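# Set the tilted brick squarely onto the base brick

## Task

Place the tilted brick so it sits fully seated on top of the base brick, then open the gripper and move the arms away; it counts only if the brick stays seated on its own with nothing from the robot holding it there.

## Robot and tools

Robot: two arms, left_arm and right_arm, facing each other across a table. Each has six joints (waist, shoulder, elbow, wrist pitch, wrist yaw, wrist roll) and a two-finger gripper. Nothing may leave the table, and the arms must not collide or shove against each other hard.

Scene frame: origin at the table centre, tabletop at z = +0.020 m, +z up. left_arm's base is on the +y side, right_arm's on the -y side. The names left and right do not refer to image sides. On a gripper, the fingers point along its own +x axis and close along its y axis; the reported end_effector_position is the point between the pads, 3 to 4 cm behind the fingertips, and it grows less accurate at long reach.

Tool execute_actions, argument actions: a list holding one action, one wait, or nothing. An empty list only reports the current state. An action is {"rows": [...], "steps": n} with n from 1 to 15 (default 15), each step lasting 1/30 s. Each row is applied for one step; if rows run out, the final row repeats. A wait is {"steps": n} with n up to 300 and no rows; it counts from the previous result and includes the time spent writing. Optional pictures: true or false. If a call is refused, nothing moves.

Row layout: one list of 14 numbers, each in [-1, 1], covering both arms always: left_arm waist, shoulder, elbow, wrist pitch, wrist yaw, wrist roll, gripper opening, then the same seven for right_arm. The six joint values are offsets, not poses: they are measured from the joint angles shown in the latest result that lists them (or, before any such result, and for later calls in the same reply, from where the arm is when the action begins). They are not cumulative between rows. Scale: 1.0 equals 0.9615 rad for waist, shoulder and elbow, 1.713 rad for wrist pitch, 1.767 rad for wrist yaw, 1.728 rad for wrist roll. So sending zeros pulls the arm back to the reference angles; it is not a pause. Joint ranges (rad): waist -3.054 to 3.054, shoulder 0.000 to 3.142, elbow 0.000 to 2.356, wrist pitch -1.571 to 1.571, wrist yaw -1.571 to 1.571, wrist roll -3.142 to 3.142. A request more than 0.010 rad beyond a range end is refused; true ends may differ by up to 0.010 rad, and an over-reaching joint is clipped at its end, sometimes reported as "joint sent to its limit" (possibly referring to an earlier action). Absence of that line does not prove there is room left.

The opening value is absolute, not an offset: +1 fully open, empty fingers close at about -0.80, values below that add nothing. Closing fully takes at least about 0.5 s. To hold something, command an opening below the reported grip_measured: roughly 0.07 lower holds firmly, a smaller gap holds more gently. grip_measured may carry a fixed per-gripper error near 1 mm, and reads up to about 3 mm (0.061) narrow when squeezing hard. Very thin parts (under ~3 mm) get reduced force. Pad force tops out around 34 to 49 N.

Motion limits: each step, a joint's target stays within a lead of its measured angle (0.211 rad waist/shoulder/elbow, 0.213 wrist pitch, 0.267 wrist yaw, 0.228 wrist roll), and targets that would move the gripper more than 70 mm from where it is are scaled back. Big moves therefore take several calls. Friction may leave joints short of the target, especially at long reach, and tiny turns may not happen; check Joint positions after moving.

Between calls the arms keep heading for the last row sent, until they all nearly stop or a step is HELD; fingers still in motion finish. The simulation runs while replies are being written.

Result lines: the state line shows for left_arm | right_arm the gripper position (m), orientation quaternion (w, x, y, z), and linear/angular velocity (m/s, rad/s), all in the scene frame. Joint positions and Joint velocities give, per arm, the six joints (rad, rad/s) and then the pad gap (m, m/s; 0.088 m when fully open). "joint command not followed" means a clearance check altered or blocked joint targets on some steps; the rest still ran. HELD marks steps where part or all of the row was not sent. Occasionally an outside tug may act on a held part or push a loose one.

Hazards: contact torque hitting a joint's load limit (N m: waist 17.2, shoulder 21.3, elbow 21.3, wrist pitch 5.61, wrist yaw 5.59, wrist roll 5.24; a carried object's weight counts) halts that arm for 10 s and drops the rest of the call. Holding loads warms motors: MOTOR HOT appears from 50 °C; at 95 °C an OVER-TEMPERATURE FAULT holds the arm until it cools, and if cooling fails within 30 to 60 s the arm and its gripper lose power and go limp. Avoid drops, slams and hard pushes; prefer smooth, economical motion.

Tool zoom_image: camera is one of cam_high, cam_low, cam_left_wrist, cam_right_wrist (all 504x504); region is [x0, y0, x1, y1] in pixels from the top-left corner, at most 504 by 504. It gives a closer look at that camera's latest image.

Tool finished_scene: argument scene, the integer number of the current scene. Before calling it, open the gripper and withdraw the arms from the brick.

Each tool is called after "Call:" by a JSON object that holds its "api" and its "payload".

## Session

Call:
{"api": "execute_actions", "payload": {"actions": []}}

Scene clock: 0.00 s of 3900.00 s.
left_arm: end_effector_position=(-0.0192, +0.1424, +0.3603) grip_measured=+0.998 end_effector_quat_wxyz=(+0.709, -0.017, -0.016, -0.705) end_effector_velocity=(+0.001, +0.002, +0.000) end_effector_angular_velocity=(-0.007, -0.006, +0.015) | right_arm: end_effector_position=(-0.2874, -0.0972, +0.3288) grip_measured=+1.000 end_effector_quat_wxyz=(+0.260, -0.212, -0.489, +0.805) end_effector_velocity=(-0.001, -0.003, -0.001) end_effector_angular_velocity=(-0.002, -0.006, +0.020)
Joint positions: left_arm=[-0.     0.847  0.645  0.249 -0.006 -0.002  0.088] | right_arm=[ 0.516  1.467  1.     0.373 -0.374 -1.157  0.088]
Joint velocities: left_arm=[-0.007 -0.007 -0.007  0.007 -0.022  0.007 -0.   ] | right_arm=[-0.002 -0.002 -0.002 -0.007 -0.022 -0.007 -0.   ]
Motor temperatures (°C, as the motors report them): left_arm=[22 21 23 21 21 22] | right_arm=[20 21 21 23 23 22]
Heat: left arm: hottest elbow 23 °C (+0.0 °C/min); right arm: hottest wrist pitch 23 °C (+0.0 °C/min).

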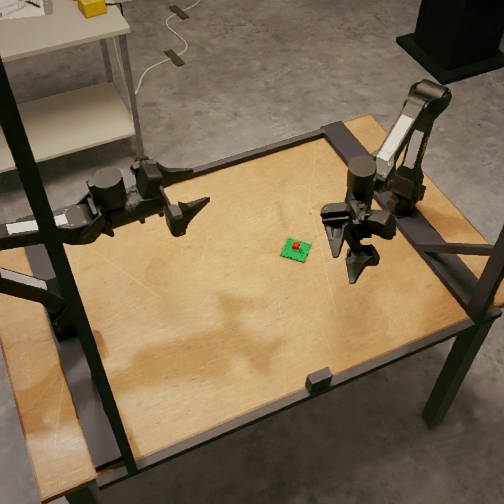

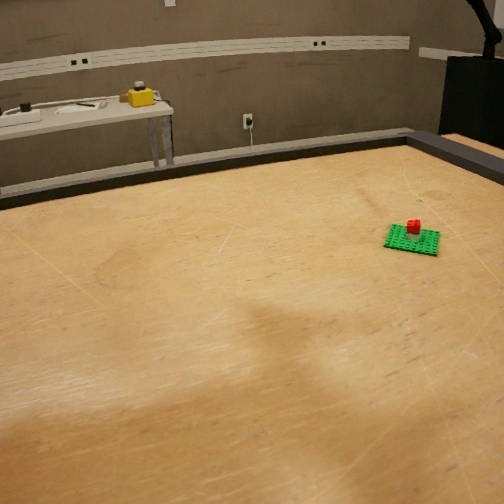

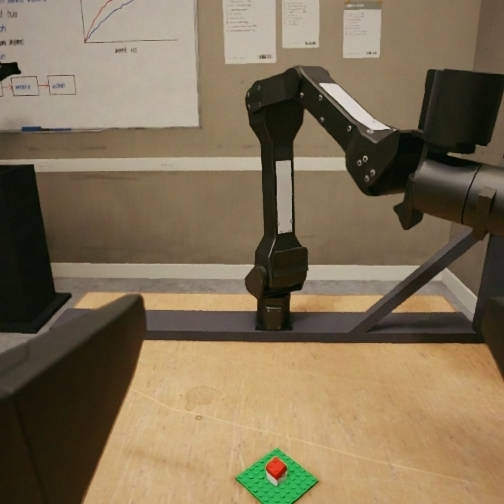

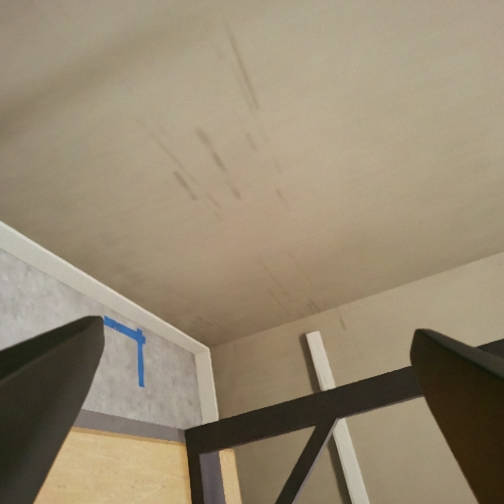

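Call:
{"api": "zoom_image", "payload": {"camera": "cam_low", "region": [375, 205, 455, 265]}}

Call:
{"api": "zoom_image", "payload": {"camera": "cam_left_wrist", "region": [230, 440, 330, 504]}}

Call:
{"api": "zoom_image", "payload": {"camera": "cam_high", "region": [270, 225, 330, 275]}}

Region (375, 205, 455, 265) of cam_low's 504x504 image, scaled by 6.300, with more detail than that image has; it fills the top 378 rows of this view, and the rest is white.

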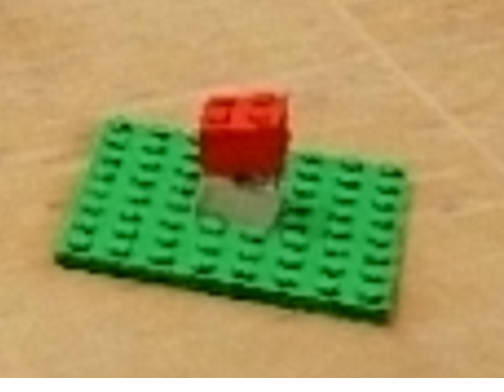

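Region (230, 440, 330, 504) of cam_left_wrist's 504x504 image, scaled by 5.040, with more detail than that image has; it fills the top 323 rows of this view, and the rest is white.

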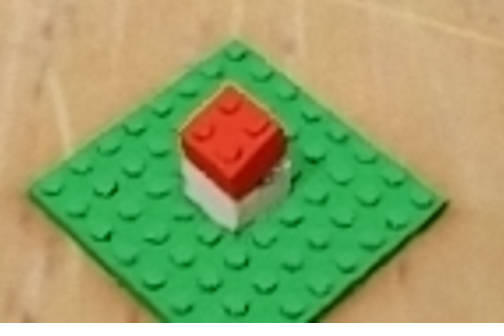

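Region (270, 225, 330, 275) of cam_high's 504x504 image, scaled by 8.400, with more detail than that image has.

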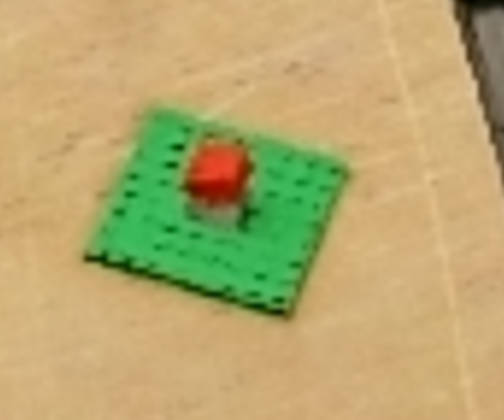

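Call:
{"api": "execute_actions", "payload": {"actions": [{"rows":[[0,0,0,0,0,0,1,-0.1,0,0,-0.957,0.212,0.67,1]],"steps":15}], "pictures": false}}

Scene clock: 20.70 s of 3900.00 s.
left_arm: end_effector_position=(-0.0192, +0.1424, +0.3603) grip_measured=+0.998 end_effector_quat_wxyz=(+0.709, -0.017, -0.016, -0.705) end_effector_velocity=(+0.000, +0.001, -0.004) end_effector_angular_velocity=(+0.017, +0.008, +0.005) | right_arm: end_effector_position=(-0.1728, -0.1191, +0.1768) grip_measured=+1.000 end_effector_quat_wxyz=(+0.431, -0.431, +0.138, +0.780) end_effector_velocity=(+0.121, -0.253, -0.216) end_effector_angular_velocity=(-1.925, +0.305, -1.447)
Joint positions: left_arm=[-0.     0.847  0.645  0.249 -0.006 -0.002  0.088] | right_arm=[ 0.421  1.465  1.003 -0.453 -0.007 -0.269  0.088]
Joint velocities: left_arm=[-0.002 -0.007 -0.002 -0.022 -0.007 -0.007 -0.   ] | right_arm=[-0.002 -0.002 -0.002 -1.619  0.037  1.795  0.   ]
Motor temperatures (°C, as the motors report them): left_arm=[22 21 25 23 21 22] | right_arm=[20 23 24 25 23 22]
Heat: left arm: hottest elbow 25 °C (+5.8 °C/min); right arm: hottest wrist pitch 25 °C (+5.8 °C/min).
Steps of this call (steps 1 to 90: nothing new was sent; then 17.20 s passed at rest; steps 91 to 105: all 15 steps of this action). Readings (joint positions):
91: left_arm=[-0.000 0.847 0.645 0.249 -0.006 -0.002] | right_arm=[0.512 1.467 1.001 0.336 -0.330 -1.111]
92: left_arm=[-0.000 0.847 0.645 0.249 -0.006 -0.002] | right_arm=[0.498 1.463 1.003 0.285 -0.266 -1.056]
94: left_arm=[-0.000 0.847 0.645 0.249 -0.006 -0.002] | right_arm=[0.459 1.462 1.003 0.174 -0.139 -0.938]
98: left_arm=[-0.000 0.847 0.645 0.249 -0.006 -0.002] | right_arm=[0.422 1.465 1.003 -0.056 -0.038 -0.694]
105: the state above

Call:
{"api": "execute_actions", "payload": {"actions": [{"rows":[[0,0,0,0,0,0,1,-0.438,0.423,0.587,-0.475,0.004,0.156,1]],"steps":15}], "pictures": false}}

Call:
{"api": "execute_actions", "payload": {"actions": [{"steps":15}]}}

Scene clock: 25.37 s of 3900.00 s.
left_arm: end_effector_position=(-0.0192, +0.1424, +0.3603) grip_measured=+0.998 end_effector_quat_wxyz=(+0.709, -0.017, -0.016, -0.705) end_effector_velocity=(+0.001, +0.001, +0.001) end_effector_angular_velocity=(-0.007, -0.006, +0.015) | right_arm: end_effector_position=(-0.0219, -0.1113, +0.1628) grip_measured=+1.000 end_effector_quat_wxyz=(+0.500, -0.500, +0.497, +0.503) end_effector_velocity=(+0.002, +0.030, +0.020) end_effector_angular_velocity=(+0.071, -0.007, +0.019)
Joint positions: left_arm=[-0.     0.847  0.645  0.249 -0.006 -0.002  0.088] | right_arm=[ 0.006  1.851  1.55  -1.263  0.001 -0.     0.088]
Joint velocities: left_arm=[-0.007 -0.002 -0.002  0.007 -0.022  0.007  0.   ] | right_arm=[-0.002  0.051  0.144 -0.022  0.007 -0.022  0.   ]
Motor temperatures (°C, as the motors report them): left_arm=[22 21 26 24 21 22] | right_arm=[20 23 24 25 23 22]
Heat: left arm: hottest elbow 26 °C (+7.1 °C/min); right arm: hottest wrist pitch 25 °C (+4.7 °C/min).
Steps of this call (steps 1 to 45: the robot went on to your last target; steps 46 to 110: nothing new was sent; then 0.50 s passed at rest; steps 111 to 125: all 15 steps of this action). Readings (joint positions):
111: left_arm=[-0.000 0.847 0.645 0.249 -0.006 -0.002] | right_arm=[0.397 1.497 1.032 -1.290 -0.010 -0.001]
112: left_arm=[-0.000 0.847 0.645 0.249 -0.006 -0.002] | right_arm=[0.350 1.541 1.079 -1.283 -0.009 -0.001]
114: left_arm=[-0.000 0.847 0.645 0.249 -0.006 -0.002] | right_arm=[0.251 1.645 1.184 -1.261 -0.006 -0.001]
118: left_arm=[-0.000 0.847 0.645 0.249 -0.006 -0.002] | right_arm=[0.076 1.808 1.383 -1.264 -0.001 -0.001]
125: the state above

Scene clock: 25.87 s of 3900.00 s.
left_arm: end_effector_position=(-0.0192, +0.1424, +0.3603) grip_measured=+0.998 end_effector_quat_wxyz=(+0.709, -0.017, -0.016, -0.705) end_effector_velocity=(-0.000, +0.001, +0.001) end_effector_angular_velocity=(-0.007, +0.007, -0.005) | right_arm: end_effector_position=(-0.0211, -0.1094, +0.1610) grip_measured=+1.000 end_effector_quat_wxyz=(+0.500, -0.501, +0.498, +0.501) end_effector_velocity=(+0.001, -0.002, +0.002) end_effector_angular_velocity=(-0.002, +0.007, +0.029)
Joint positions: left_arm=[-0.     0.847  0.645  0.249 -0.006 -0.002  0.088] | right_arm=[ 0.004  1.863  1.558 -1.265  0.001 -0.     0.088]
Joint velocities: left_arm=[ 0.002 -0.002 -0.002  0.007  0.007 -0.007  0.   ] | right_arm=[-0.007 -0.007 -0.002 -0.007 -0.007 -0.037  0.   ]
Motor temperatures (°C, as the motors report them): left_arm=[22 21 26 24 21 22] | right_arm=[20 23 24 25 23 22]
Heat: left arm: hottest elbow 26 °C (+7.0 °C/min); right arm: hottest wrist pitch 25 °C (+4.6 °C/min).
Steps of this call (steps 1 to 15: the robot went on to your last target). Readings (joint positions):
1: left_arm=[-0.000 0.847 0.645 0.249 -0.006 -0.002] | right_arm=[0.006 1.853 1.553 -1.263 0.001 -0.000]
2: left_arm=[-0.000 0.847 0.645 0.249 -0.006 -0.002] | right_arm=[0.006 1.855 1.555 -1.264 0.001 -0.000]
4: left_arm=[-0.000 0.847 0.645 0.249 -0.006 -0.002] | right_arm=[0.005 1.859 1.555 -1.265 0.001 -0.000]
8: left_arm=[-0.000 0.847 0.645 0.249 -0.006 -0.002] | right_arm=[0.004 1.863 1.556 -1.265 0.001 -0.000]
15: the state above

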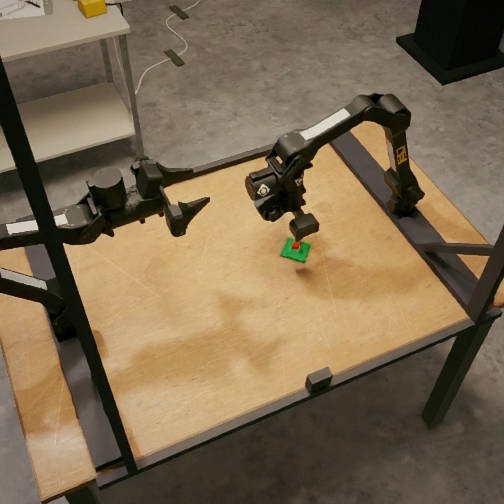

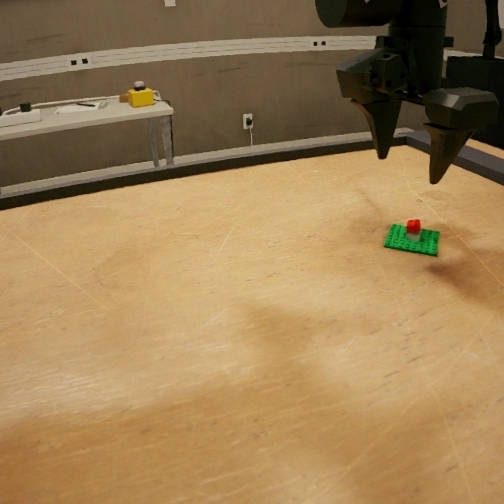

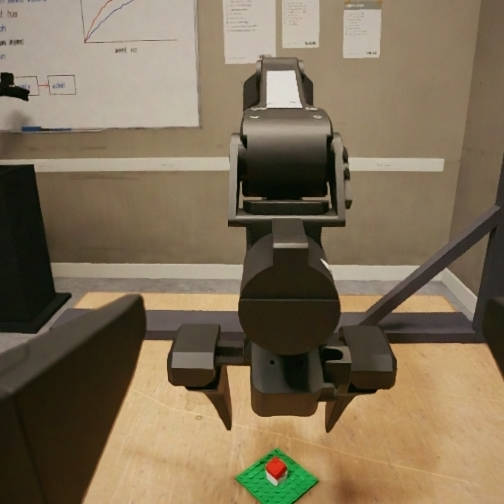

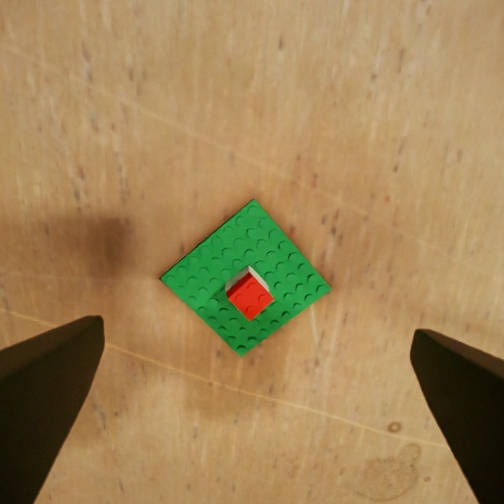

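Call:
{"api": "zoom_image", "payload": {"camera": "cam_right_wrist", "region": [190, 240, 310, 350]}}

Region (190, 240, 310, 350) of cam_right_wrist's 504x504 image, scaled by 4.200, with more detail than that image has; it fills the top 462 rows of this view, and the rest is white.

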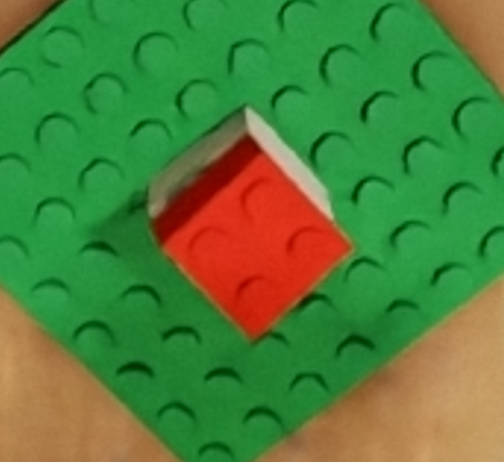

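Call:
{"api": "execute_actions", "payload": {"actions": [{"rows":[[0,0,0,0,0,0,1,0,-0.004,-0.037,0.019,0,0,0.8],[0,0,0,0,0,0,1,0,-0.008,-0.075,0.037,0,0,0.6],[0,0,0,0,0,0,1,0,-0.012,-0.112,0.056,0,0,0.4],[0,0,0,0,0,0,1,0,-0.016,-0.149,0.075,0,0,0.2],[0,0,0,0,0,0,1,0,-0.02,-0.186,0.093,0,0,0],[0,0,0,0,0,0,1,0,-0.024,-0.224,0.112,0,0,-0.2],[0,0,0,0,0,0,1,0,-0.028,-0.261,0.13,0,0,-0.2],[0,0,0,0,0,0,1,0,-0.032,-0.298,0.149,0,0,-0.2]],"steps":15}], "pictures": false}}

Call:
{"api": "execute_actions", "payload": {"actions": [{"steps":15}]}}

Scene clock: 41.93 s of 3900.00 s.
left_arm: end_effector_position=(-0.0192, +0.1424, +0.3603) grip_measured=+0.998 end_effector_quat_wxyz=(+0.709, -0.017, -0.016, -0.705) end_effector_velocity=(+0.002, +0.001, +0.001) end_effector_angular_velocity=(-0.007, +0.008, +0.009) | right_arm: end_effector_position=(-0.0210, -0.1288, +0.0983) grip_measured=-0.170 end_effector_quat_wxyz=(+0.496, -0.504, +0.502, +0.498) end_effector_velocity=(-0.000, +0.005, +0.005) end_effector_angular_velocity=(+0.085, +0.008, +0.005)
Joint positions: left_arm=[-0.     0.847  0.645  0.249 -0.006 -0.002  0.088] | right_arm=[ 0.004  1.848  1.285 -1.02   0.001 -0.     0.031]
Joint velocities: left_arm=[ 0.002 -0.002 -0.002  0.007 -0.007 -0.007 -0.   ] | right_arm=[-0.002 -0.056 -0.051  0.081 -0.007 -0.007 -0.015]
Motor temperatures (°C, as the motors report them): left_arm=[22 21 27 25 21 22] | right_arm=[20 24 25 24 23 22]
Heat: left arm: hottest elbow 27 °C (+5.7 °C/min); right arm: hottest elbow 25 °C (+2.9 °C/min).
Steps of this call (steps 1 to 15: the robot went on to your last target; steps 16 to 90: nothing new was sent; then 12.57 s passed at rest; steps 91 to 105: all 15 steps of this action). Readings (joint positions):
91: left_arm=[-0.000 0.847 0.645 0.249 -0.006 -0.002] | right_arm=[0.004 1.863 1.555 -1.260 0.001 -0.000]
92: left_arm=[-0.000 0.847 0.645 0.249 -0.006 -0.002] | right_arm=[0.004 1.862 1.544 -1.245 0.001 -0.000]
94: left_arm=[-0.000 0.847 0.645 0.249 -0.006 -0.002] | right_arm=[0.004 1.857 1.502 -1.200 0.001 -0.000]
98: left_arm=[-0.000 0.847 0.645 0.249 -0.006 -0.002] | right_arm=[0.004 1.853 1.371 -1.091 0.001 -0.000]
105: the state above

Scene clock: 42.43 s of 3900.00 s.
left_arm: end_effector_position=(-0.0192, +0.1424, +0.3603) grip_measured=+0.998 end_effector_quat_wxyz=(+0.709, -0.017, -0.016, -0.705) end_effector_velocity=(+0.000, +0.000, -0.005) end_effector_angular_velocity=(+0.022, +0.022, +0.004) | right_arm: end_effector_position=(-0.0210, -0.1286, +0.0982) grip_measured=-0.196 end_effector_quat_wxyz=(+0.498, -0.503, +0.500, +0.499) end_effector_velocity=(-0.002, -0.004, -0.002) end_effector_angular_velocity=(-0.017, +0.007, +0.010)
Joint positions: left_arm=[-0.     0.847  0.645  0.249 -0.006 -0.002  0.088] | right_arm=[ 0.004  1.843  1.279 -1.012  0.001 -0.     0.029]
Joint velocities: left_arm=[-0.002 -0.002 -0.002 -0.022 -0.007 -0.022 -0.   ] | right_arm=[ 0.002  0.002 -0.007 -0.007 -0.007 -0.007 -0.   ]
Motor temperatures (°C, as the motors report them): left_arm=[22 21 27 25 21 22] | right_arm=[20 24 25 24 23 22]
Heat: left arm: hottest elbow 27 °C (+5.7 °C/min); right arm: hottest elbow 25 °C (+2.8 °C/min).
Steps of this call (steps 1 to 15: the robot went on to your last target). Readings (joint positions):
1: left_arm=[-0.000 0.847 0.645 0.249 -0.006 -0.002] | right_arm=[0.004 1.846 1.284 -1.018 0.001 -0.000]
2: left_arm=[-0.000 0.847 0.645 0.249 -0.006 -0.002] | right_arm=[0.004 1.845 1.283 -1.016 0.001 -0.000]
4: left_arm=[-0.000 0.847 0.645 0.249 -0.006 -0.002] | right_arm=[0.004 1.843 1.281 -1.014 0.001 -0.000]
8: left_arm=[-0.000 0.847 0.645 0.249 -0.006 -0.002] | right_arm=[0.004 1.843 1.279 -1.012 0.001 -0.000]
15: the state above
All arms were judged still, so your last target was given up. Only a new action makes them travel on or press farther. Fingers that are still opening or closing keep moving.

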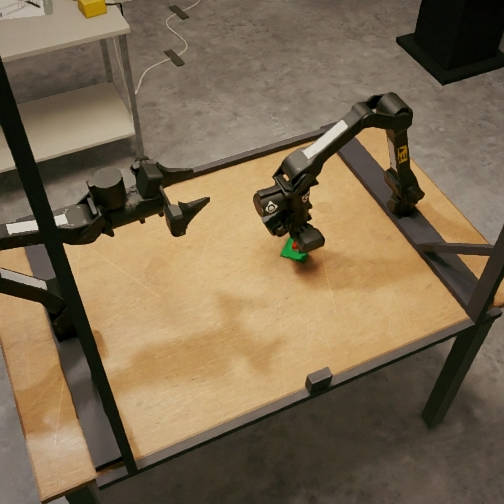

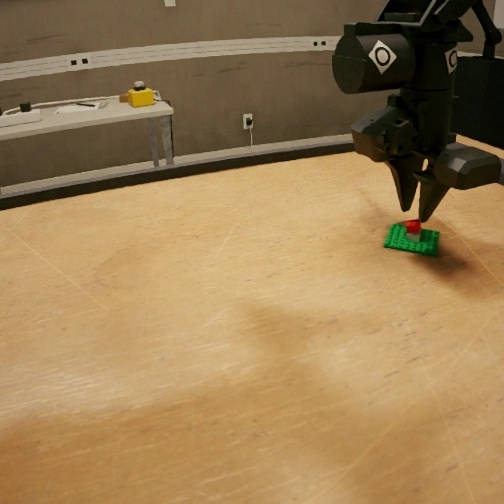

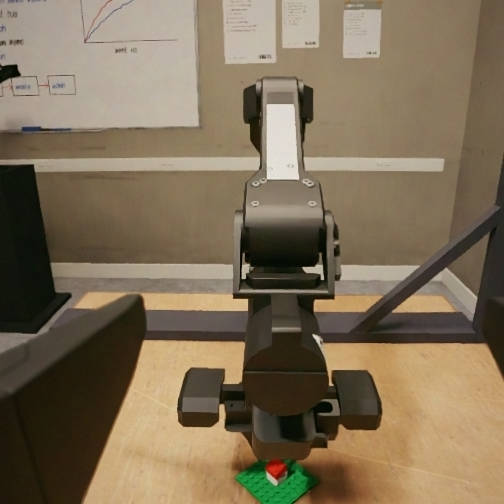

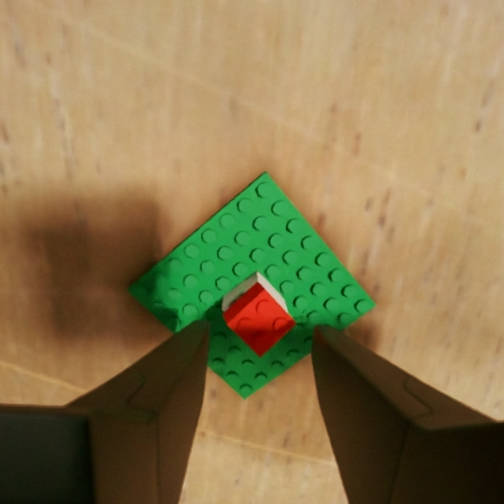

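Call:
{"api": "zoom_image", "payload": {"camera": "cam_right_wrist", "region": [180, 250, 340, 400]}}

Call:
{"api": "zoom_image", "payload": {"camera": "cam_low", "region": [375, 180, 455, 260]}}

Region (180, 250, 340, 400) of cam_right_wrist's 504x504 image, scaled by 3.150, with more detail than that image has; it fills the top 472 rows of this view, and the rest is white.

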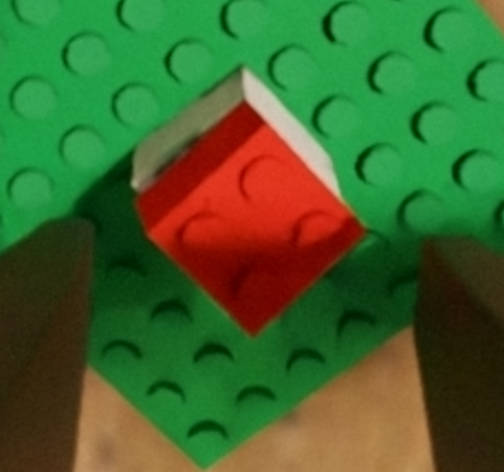

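Region (375, 180, 455, 260) of cam_low's 504x504 image, scaled by 6.300, with more detail than that image has.

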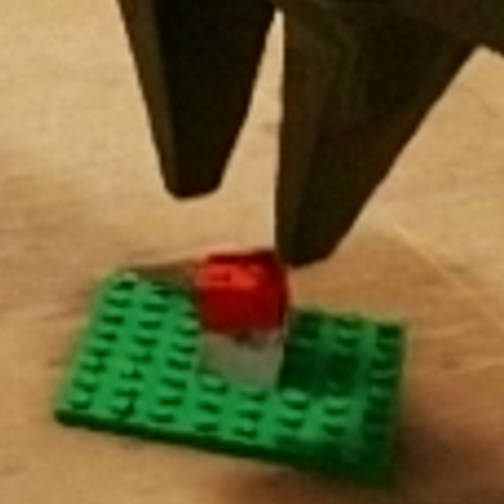

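Call:
{"api": "execute_actions", "payload": {"actions": [{"rows":[[0,0,0,0,0,0,1,0,0,-0.01,0.006,0,-0.1,-0.4],[0,0,0,0,0,0,1,0,0,-0.02,0.012,0,-0.2,-0.6],[0,0,0,0,0,0,1,0,0,-0.036,0.021,0,-0.417,-0.75]],"steps":15}], "pictures": false}}

Call:
{"api": "execute_actions", "payload": {"actions": [{"steps":10}]}}

Call:
{"api": "zoom_image", "payload": {"camera": "cam_low", "region": [375, 180, 455, 260]}}

Scene clock: 58.17 s of 3900.00 s.
left_arm: end_effector_position=(-0.0192, +0.1424, +0.3603) grip_measured=+0.998 end_effector_quat_wxyz=(+0.709, -0.017, -0.016, -0.705) end_effector_velocity=(+0.000, +0.000, -0.005) end_effector_angular_velocity=(+0.022, +0.008, +0.005) | right_arm: end_effector_position=(-0.0210, -0.1297, +0.0917) grip_measured=-0.740 end_effector_quat_wxyz=(+0.300, -0.641, +0.300, +0.640) end_effector_velocity=(-0.000, -0.001, -0.001) end_effector_angular_velocity=(+0.002, +0.007, +0.313)
Joint positions: left_arm=[-0.     0.847  0.645  0.249 -0.006 -0.002  0.088] | right_arm=[ 0.004  1.843  1.251 -0.979  0.001 -0.692  0.003]
Joint velocities: left_arm=[-0.002 -0.002 -0.002 -0.022 -0.007 -0.007  0.   ] | right_arm=[-0.002 -0.002 -0.007  0.007 -0.007 -0.315 -0.004]
Motor temperatures (°C, as the motors report them): left_arm=[22 22 28 26 21 22] | right_arm=[20 26 25 24 23 22]
Heat: left arm: hottest elbow 28 °C (+5.2 °C/min); right arm: hottest shoulder 26 °C (+3.1 °C/min).
Steps of this call (steps 1 to 90: nothing new was sent; then 12.23 s passed at rest; steps 91 to 105: all 15 steps of this action). Readings (joint positions):
91: left_arm=[-0.000 0.847 0.645 0.249 -0.006 -0.002] | right_arm=[0.004 1.843 1.278 -1.010 0.001 -0.043]
92: left_arm=[-0.000 0.847 0.645 0.249 -0.006 -0.002] | right_arm=[0.004 1.843 1.276 -1.005 0.001 -0.104]
94: left_arm=[-0.000 0.847 0.645 0.249 -0.006 -0.002] | right_arm=[0.004 1.843 1.266 -0.992 0.001 -0.226]
98: left_arm=[-0.000 0.847 0.645 0.249 -0.006 -0.002] | right_arm=[0.004 1.843 1.253 -0.983 0.001 -0.469]
105: the state above

Scene clock: 58.50 s of 3900.00 s.
left_arm: end_effector_position=(-0.0192, +0.1424, +0.3603) grip_measured=+0.998 end_effector_quat_wxyz=(+0.709, -0.017, -0.016, -0.705) end_effector_velocity=(+0.000, +0.001, +0.001) end_effector_angular_velocity=(-0.007, -0.007, +0.005) | right_arm: end_effector_position=(-0.0210, -0.1297, +0.0916) grip_measured=-0.746 end_effector_quat_wxyz=(+0.292, -0.644, +0.291, +0.644) end_effector_velocity=(-0.000, -0.002, +0.002) end_effector_angular_velocity=(-0.002, +0.007, +0.020)
Joint positions: left_arm=[-0.     0.847  0.645  0.249 -0.006 -0.002  0.088] | right_arm=[ 0.004  1.843  1.251 -0.978  0.001 -0.718  0.002]
Joint velocities: left_arm=[-0.002 -0.002 -0.002  0.007 -0.007  0.007 -0.   ] | right_arm=[-0.002 -0.007 -0.002 -0.007 -0.007 -0.022  0.   ]
Motor temperatures (°C, as the motors report them): left_arm=[22 22 28 26 21 22] | right_arm=[20 26 25 24 23 22]
Heat: left arm: hottest elbow 28 °C (+5.1 °C/min); right arm: hottest shoulder 26 °C (+3.1 °C/min).
Steps of this call (steps 1 to 10: the robot went on to your last target). Readings (joint positions):
1: left_arm=[-0.000 0.847 0.645 0.249 -0.006 -0.002] | right_arm=[0.004 1.843 1.251 -0.978 0.001 -0.699]
2: left_arm=[-0.000 0.847 0.645 0.249 -0.006 -0.002] | right_arm=[0.004 1.843 1.251 -0.978 0.001 -0.704]
4: left_arm=[-0.000 0.847 0.645 0.249 -0.006 -0.002] | right_arm=[0.004 1.843 1.251 -0.978 0.001 -0.711]
8: left_arm=[-0.000 0.847 0.645 0.249 -0.006 -0.002] | right_arm=[0.004 1.843 1.251 -0.978 0.001 -0.716]
10: the state above

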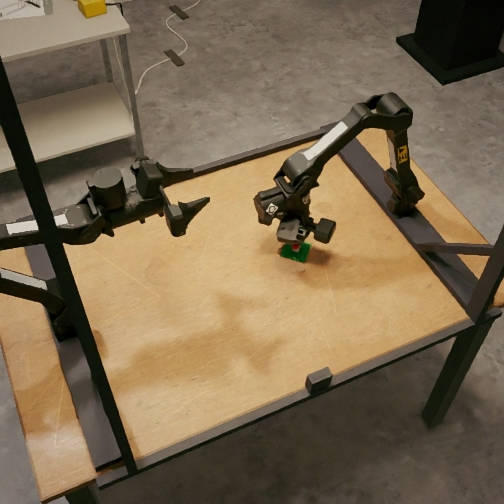

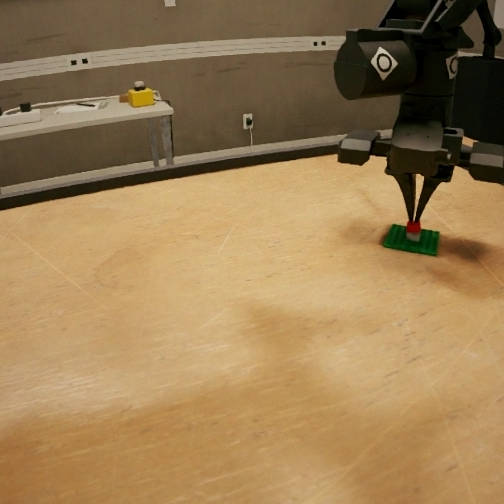

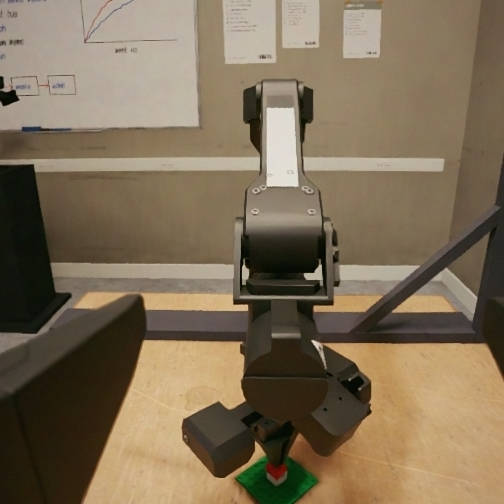

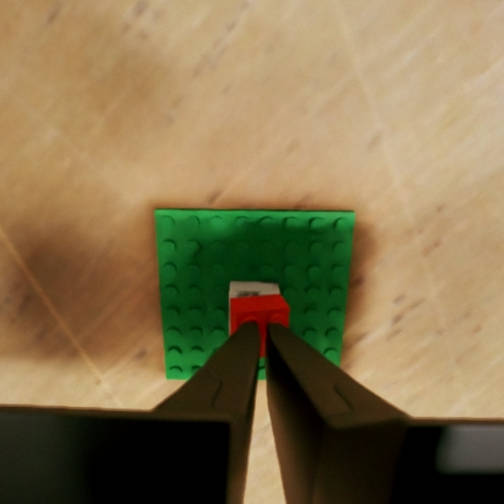

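Region (375, 180, 455, 260) of cam_low's 504x504 image, scaled by 6.300, with more detail than that image has.

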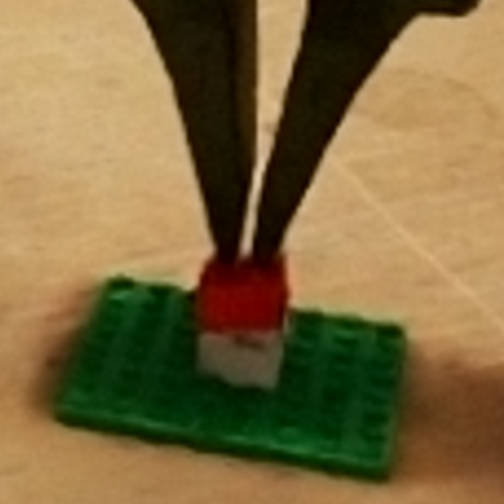

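Call:
{"api": "execute_actions", "payload": {"actions": [{"rows":[[0,0,0,0,0,0,1,0,0,-0.008,0.003,0,0,-0.7],[0,0,0,0,0,0,1,0,0,-0.012,0.005,0,0,-0.7],[0,0,0,0,0,0,1,0,0,-0.016,0.007,0,0,-0.7],[0,0,0,0,0,0,1,0,0,-0.02,0.009,0,0,-0.7],[0,0,0,0,0,0,1,0,0,-0.024,0.011,0,0,-0.7],[0,0,0,0,0,0,1,0,0,-0.028,0.013,0,0,-0.7],[0,0,0,0,0,0,1,0,0,-0.032,0.015,0,0,-0.7]],"steps":15}]}}

Call:
{"api": "zoom_image", "payload": {"camera": "cam_low", "region": [375, 180, 455, 260]}}

Call:
{"api": "zoom_image", "payload": {"camera": "cam_left_wrist", "region": [230, 430, 330, 504]}}

Scene clock: 65.77 s of 3900.00 s.
left_arm: end_effector_position=(-0.0192, +0.1424, +0.3603) grip_measured=+0.998 end_effector_quat_wxyz=(+0.709, -0.017, -0.016, -0.705) end_effector_velocity=(-0.002, +0.000, -0.002) end_effector_angular_velocity=(+0.007, +0.007, -0.010) | right_arm: end_effector_position=(-0.0220, -0.1308, +0.0881) grip_measured=-0.704 end_effector_quat_wxyz=(+0.291, -0.643, +0.290, +0.646) end_effector_velocity=(-0.000, -0.002, -0.001) end_effector_angular_velocity=(+0.002, +0.007, +0.005)
Joint positions: left_arm=[-0.     0.847  0.645  0.249 -0.006 -0.002  0.088] | right_arm=[ 0.005  1.841  1.234 -0.96  -0.003 -0.719  0.005]
Joint velocities: left_arm=[-0.002 -0.002 -0.002 -0.007  0.007 -0.007 -0.   ] | right_arm=[-0.002 -0.007 -0.012  0.007 -0.007 -0.007 -0.   ]
Motor temperatures (°C, as the motors report them): left_arm=[22 22 28 26 21 22] | right_arm=[20 26 25 24 23 22]
Heat: left arm: hottest elbow 28 °C (+4.0 °C/min); right arm: hottest shoulder 26 °C (+2.0 °C/min).
Steps of this call (steps 1 to 30: the robot went on to your last target; steps 31 to 90: nothing new was sent; then 3.77 s passed at rest; steps 91 to 105: all 15 steps of this action). Readings (joint positions):
91: left_arm=[-0.000 0.847 0.645 0.249 -0.006 -0.002] | right_arm=[0.004 1.843 1.251 -0.978 0.001 -0.719]
92: left_arm=[-0.000 0.847 0.645 0.249 -0.006 -0.002] | right_arm=[0.004 1.843 1.250 -0.976 0.001 -0.719]
94: left_arm=[-0.000 0.847 0.645 0.249 -0.006 -0.002] | right_arm=[0.004 1.843 1.246 -0.973 0.001 -0.719]
98: left_arm=[-0.000 0.847 0.645 0.249 -0.006 -0.002] | right_arm=[0.005 1.843 1.237 -0.964 -0.003 -0.719]
105: the state above

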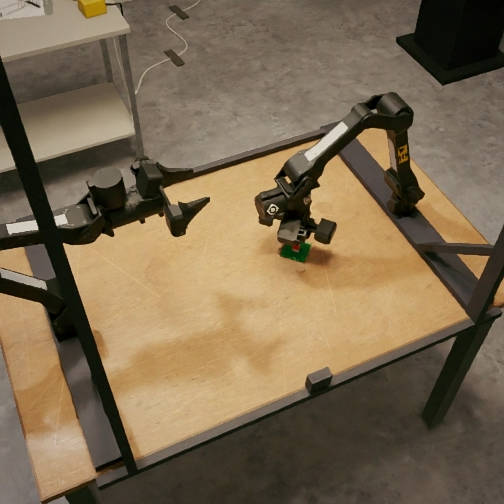

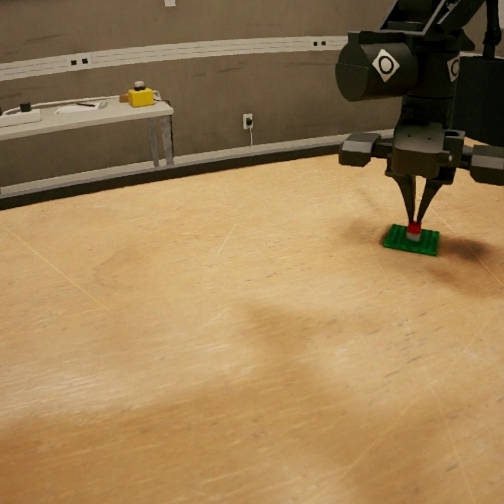

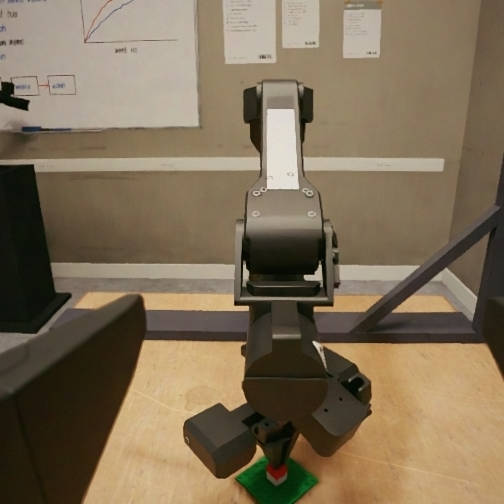

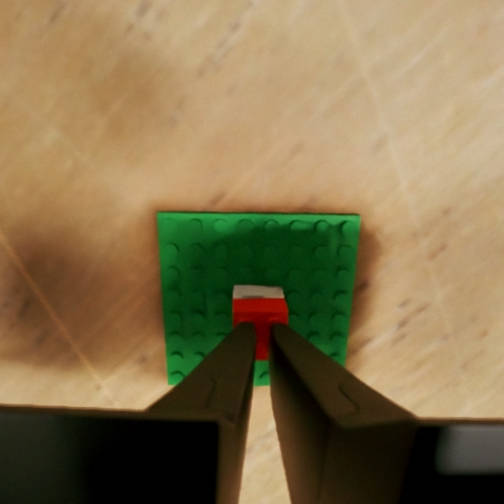

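Region (375, 180, 455, 260) of cam_low's 504x504 image, scaled by 6.300, with more detail than that image has.

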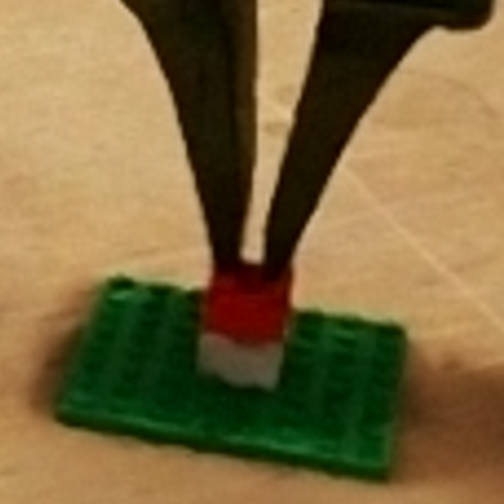

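Region (230, 430, 330, 504) of cam_left_wrist's 504x504 image, scaled by 5.040, with more detail than that image has; it fills the top 373 rows of this view, and the rest is white.

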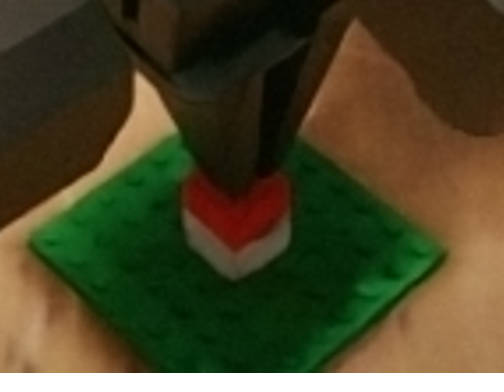

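Call:
{"api": "execute_actions", "payload": {"actions": [{"rows":[[0,0,0,0,0,0,1,0,0.01,-0.012,0,0,0,-0.7],[0,0,0,0,0,0,1,0,0.015,-0.015,0,0,0,-0.7],[0,0,0,0,0,0,1,0,0.02,-0.018,0,0,0,-0.7],[0,0,0,0,0,0,1,0,0.025,-0.021,0,0,0,-0.7],[0,0,0,0,0,0,1,0,0.03,-0.025,0,0,0,-0.7],[0,0,0,0,0,0,1,0,0.035,-0.029,0,0,0,-0.7],[0,0,0,0,0,0,1,0,0.04,-0.033,0,0,0,-0.7],[0,0,0,0,0,0,1,0,0.045,-0.037,0,0,0,-0.7]],"steps":15}]}}

Call:
{"api": "zoom_image", "payload": {"camera": "cam_low", "region": [390, 210, 440, 250]}}

Call:
{"api": "zoom_image", "payload": {"camera": "cam_right_wrist", "region": [210, 270, 310, 370]}}

Scene clock: 72.43 s of 3900.00 s.
left_arm: end_effector_position=(-0.0192, +0.1424, +0.3603) grip_measured=+0.998 end_effector_quat_wxyz=(+0.709, -0.017, -0.016, -0.705) end_effector_velocity=(+0.000, +0.000, -0.005) end_effector_angular_velocity=(+0.022, +0.022, +0.004) | right_arm: end_effector_position=(-0.0220, -0.1324, +0.0856) grip_measured=-0.703 end_effector_quat_wxyz=(+0.288, -0.644, +0.293, +0.645) end_effector_velocity=(-0.000, +0.001, +0.000) end_effector_angular_velocity=(+0.007, +0.007, +0.005)
Joint positions: left_arm=[-0.     0.847  0.645  0.249 -0.006 -0.002  0.088] | right_arm=[ 0.005  1.846  1.229 -0.959 -0.003 -0.719  0.005]
Joint velocities: left_arm=[-0.002 -0.002 -0.002 -0.022 -0.007 -0.022 -0.   ] | right_arm=[-0.002 -0.002 -0.002  0.007 -0.007 -0.007 -0.   ]
Motor temperatures (°C, as the motors report them): left_arm=[22 22 28 27 21 22] | right_arm=[20 26 24 24 23 22]
Heat: left arm: hottest elbow 28 °C (+3.0 °C/min); right arm: hottest shoulder 26 °C (+2.0 °C/min).
Steps of this call (steps 1 to 15: the robot went on to your last target; steps 16 to 90: nothing new was sent; then 3.17 s passed at rest; steps 91 to 105: all 15 steps of this action). Readings (joint positions):
91: left_arm=[-0.000 0.847 0.645 0.249 -0.006 -0.002] | right_arm=[0.005 1.841 1.233 -0.959 -0.003 -0.719]
92: left_arm=[-0.000 0.847 0.645 0.249 -0.006 -0.002] | right_arm=[0.005 1.841 1.233 -0.959 -0.003 -0.719]
94: left_arm=[-0.000 0.847 0.645 0.249 -0.006 -0.002] | right_arm=[0.005 1.841 1.232 -0.959 -0.003 -0.719]
98: left_arm=[-0.000 0.847 0.645 0.249 -0.006 -0.002] | right_arm=[0.005 1.845 1.230 -0.959 -0.003 -0.719]
105: the state above

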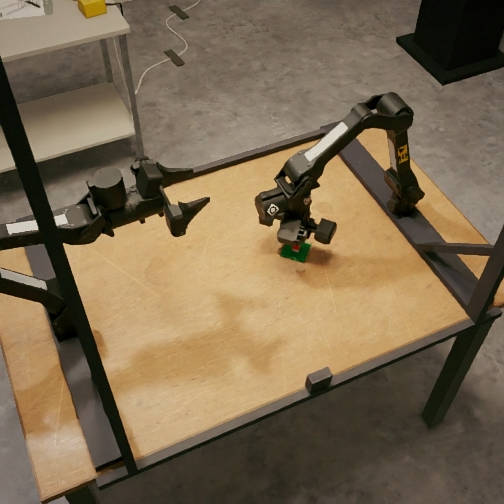

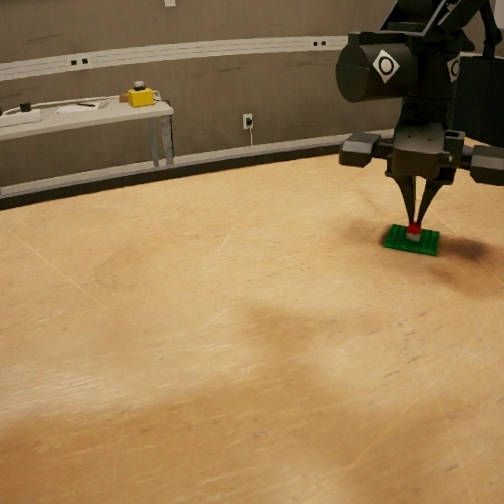

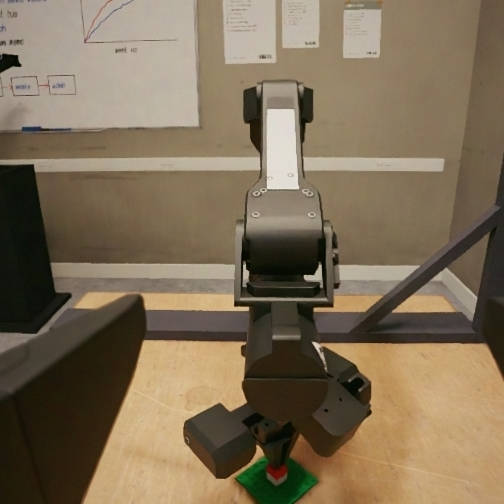

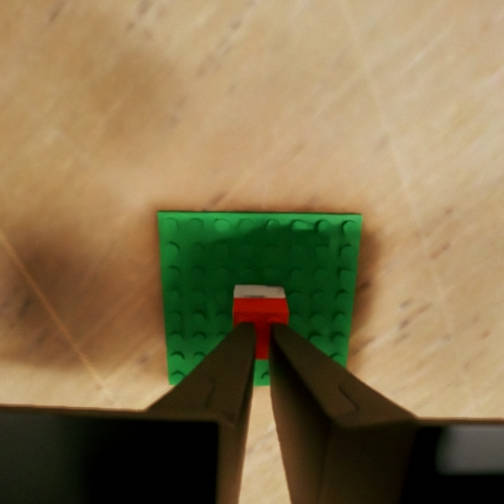

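Region (390, 210, 440, 250) of cam_low's 504x504 image, scaled by 10.080, with more detail than that image has; it fills the top 403 rows of this view, and the rest is white.

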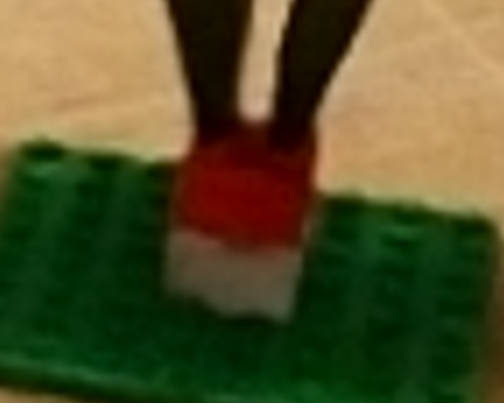

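Region (210, 270, 310, 370) of cam_right_wrist's 504x504 image, scaled by 5.040, with more detail than that image has.

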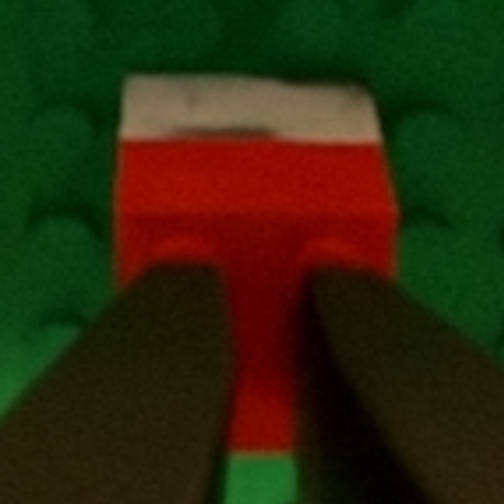

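Call:
{"api": "execute_actions", "payload": {"actions": [{"rows":[[0,0,0,0,0,0,1,0,0.045,-0.035,0.003,0,0,-0.7],[0,0,0,0,0,0,1,0,0.05,-0.039,0.003,0,0,-0.7],[0,0,0,0,0,0,1,0,0.056,-0.043,0.003,0,0,-0.7],[0,0,0,0,0,0,1,0,0.062,-0.048,0.004,0,0,-0.7],[0,0,0,0,0,0,1,0,0.068,-0.052,0.004,0,0,-0.7],[0,0,0,0,0,0,1,0,0.074,-0.057,0.005,0,0,-0.7],[0,0,0,0,0,0,1,0,0.08,-0.062,0.005,0,0,-0.7],[0,0,0,0,0,0,1,0,0.086,-0.066,0.006,0,0,-0.7]],"steps":15}]}}

Call:
{"api": "zoom_image", "payload": {"camera": "cam_right_wrist", "region": [210, 270, 310, 370]}}

Scene clock: 78.13 s of 3900.00 s.
left_arm: end_effector_position=(-0.0192, +0.1424, +0.3603) grip_measured=+0.998 end_effector_quat_wxyz=(+0.709, -0.017, -0.016, -0.705) end_effector_velocity=(-0.001, +0.000, -0.006) end_effector_angular_velocity=(+0.032, +0.022, -0.001) | right_arm: end_effector_position=(-0.0220, -0.1343, +0.0817) grip_measured=-0.703 end_effector_quat_wxyz=(+0.285, -0.646, +0.297, +0.643) end_effector_velocity=(+0.002, -0.003, -0.001) end_effector_angular_velocity=(-0.012, -0.007, +0.005)
Joint positions: left_arm=[-0.     0.847  0.645  0.249 -0.006 -0.002  0.088] | right_arm=[ 0.005  1.854  1.222 -0.956 -0.004 -0.719  0.005]
Joint velocities: left_arm=[-0.007 -0.002  0.002 -0.037 -0.007 -0.022  0.   ] | right_arm=[-0.002  0.002 -0.002 -0.007  0.007 -0.007 -0.   ]
Motor temperatures (°C, as the motors report them): left_arm=[22 22 28 27 21 22] | right_arm=[20 26 24 24 23 22]
Heat: left arm: hottest elbow 28 °C (+3.0 °C/min); right arm: hottest shoulder 26 °C (+1.0 °C/min).
Steps of this call (steps 1 to 15: the robot went on to your last target; steps 16 to 90: nothing new was sent; then 2.20 s passed at rest; steps 91 to 105: all 15 steps of this action). Readings (joint positions):
91: left_arm=[-0.000 0.847 0.645 0.249 -0.006 -0.002] | right_arm=[0.005 1.847 1.228 -0.959 -0.004 -0.719]
92: left_arm=[-0.000 0.847 0.645 0.249 -0.006 -0.002] | right_arm=[0.005 1.848 1.228 -0.959 -0.004 -0.719]
94: left_arm=[-0.000 0.847 0.645 0.249 -0.006 -0.002] | right_arm=[0.005 1.850 1.226 -0.959 -0.004 -0.719]
98: left_arm=[-0.000 0.847 0.645 0.249 -0.006 -0.002] | right_arm=[0.005 1.853 1.223 -0.957 -0.004 -0.719]
105: the state above

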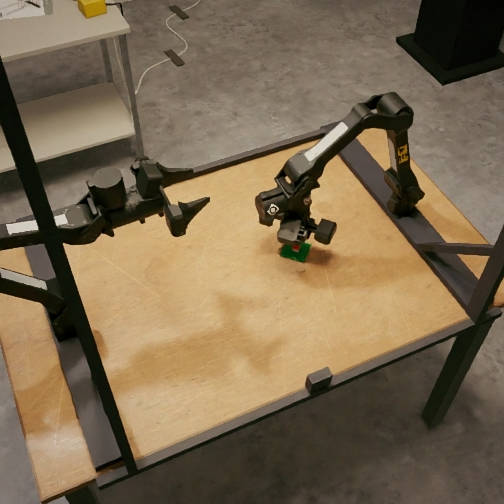

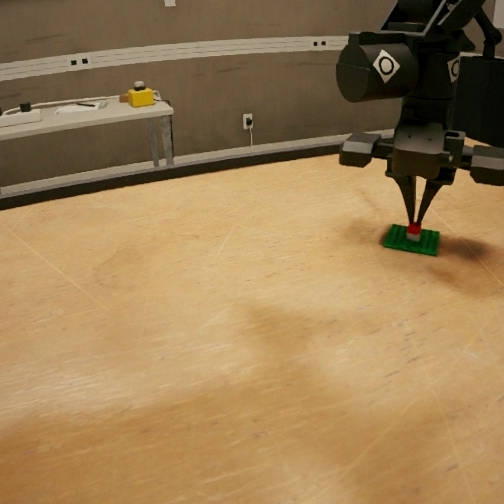

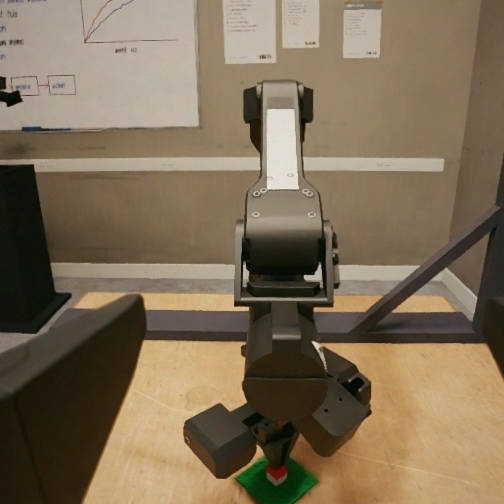

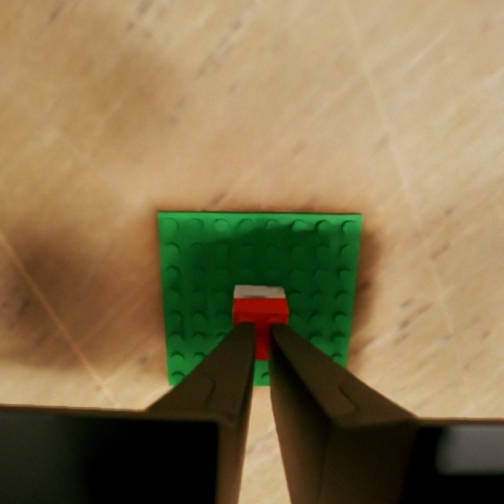

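Region (210, 270, 310, 370) of cam_right_wrist's 504x504 image, scaled by 5.040, with more detail than that image has.

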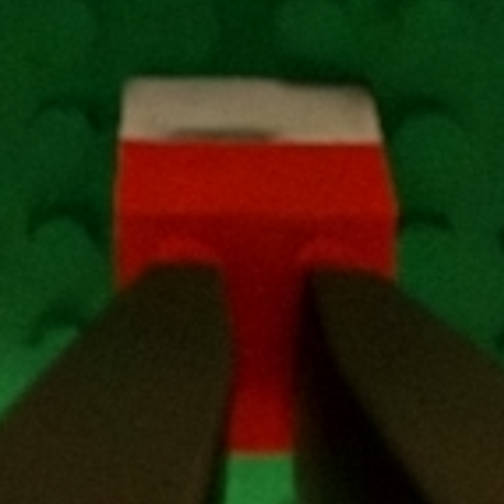

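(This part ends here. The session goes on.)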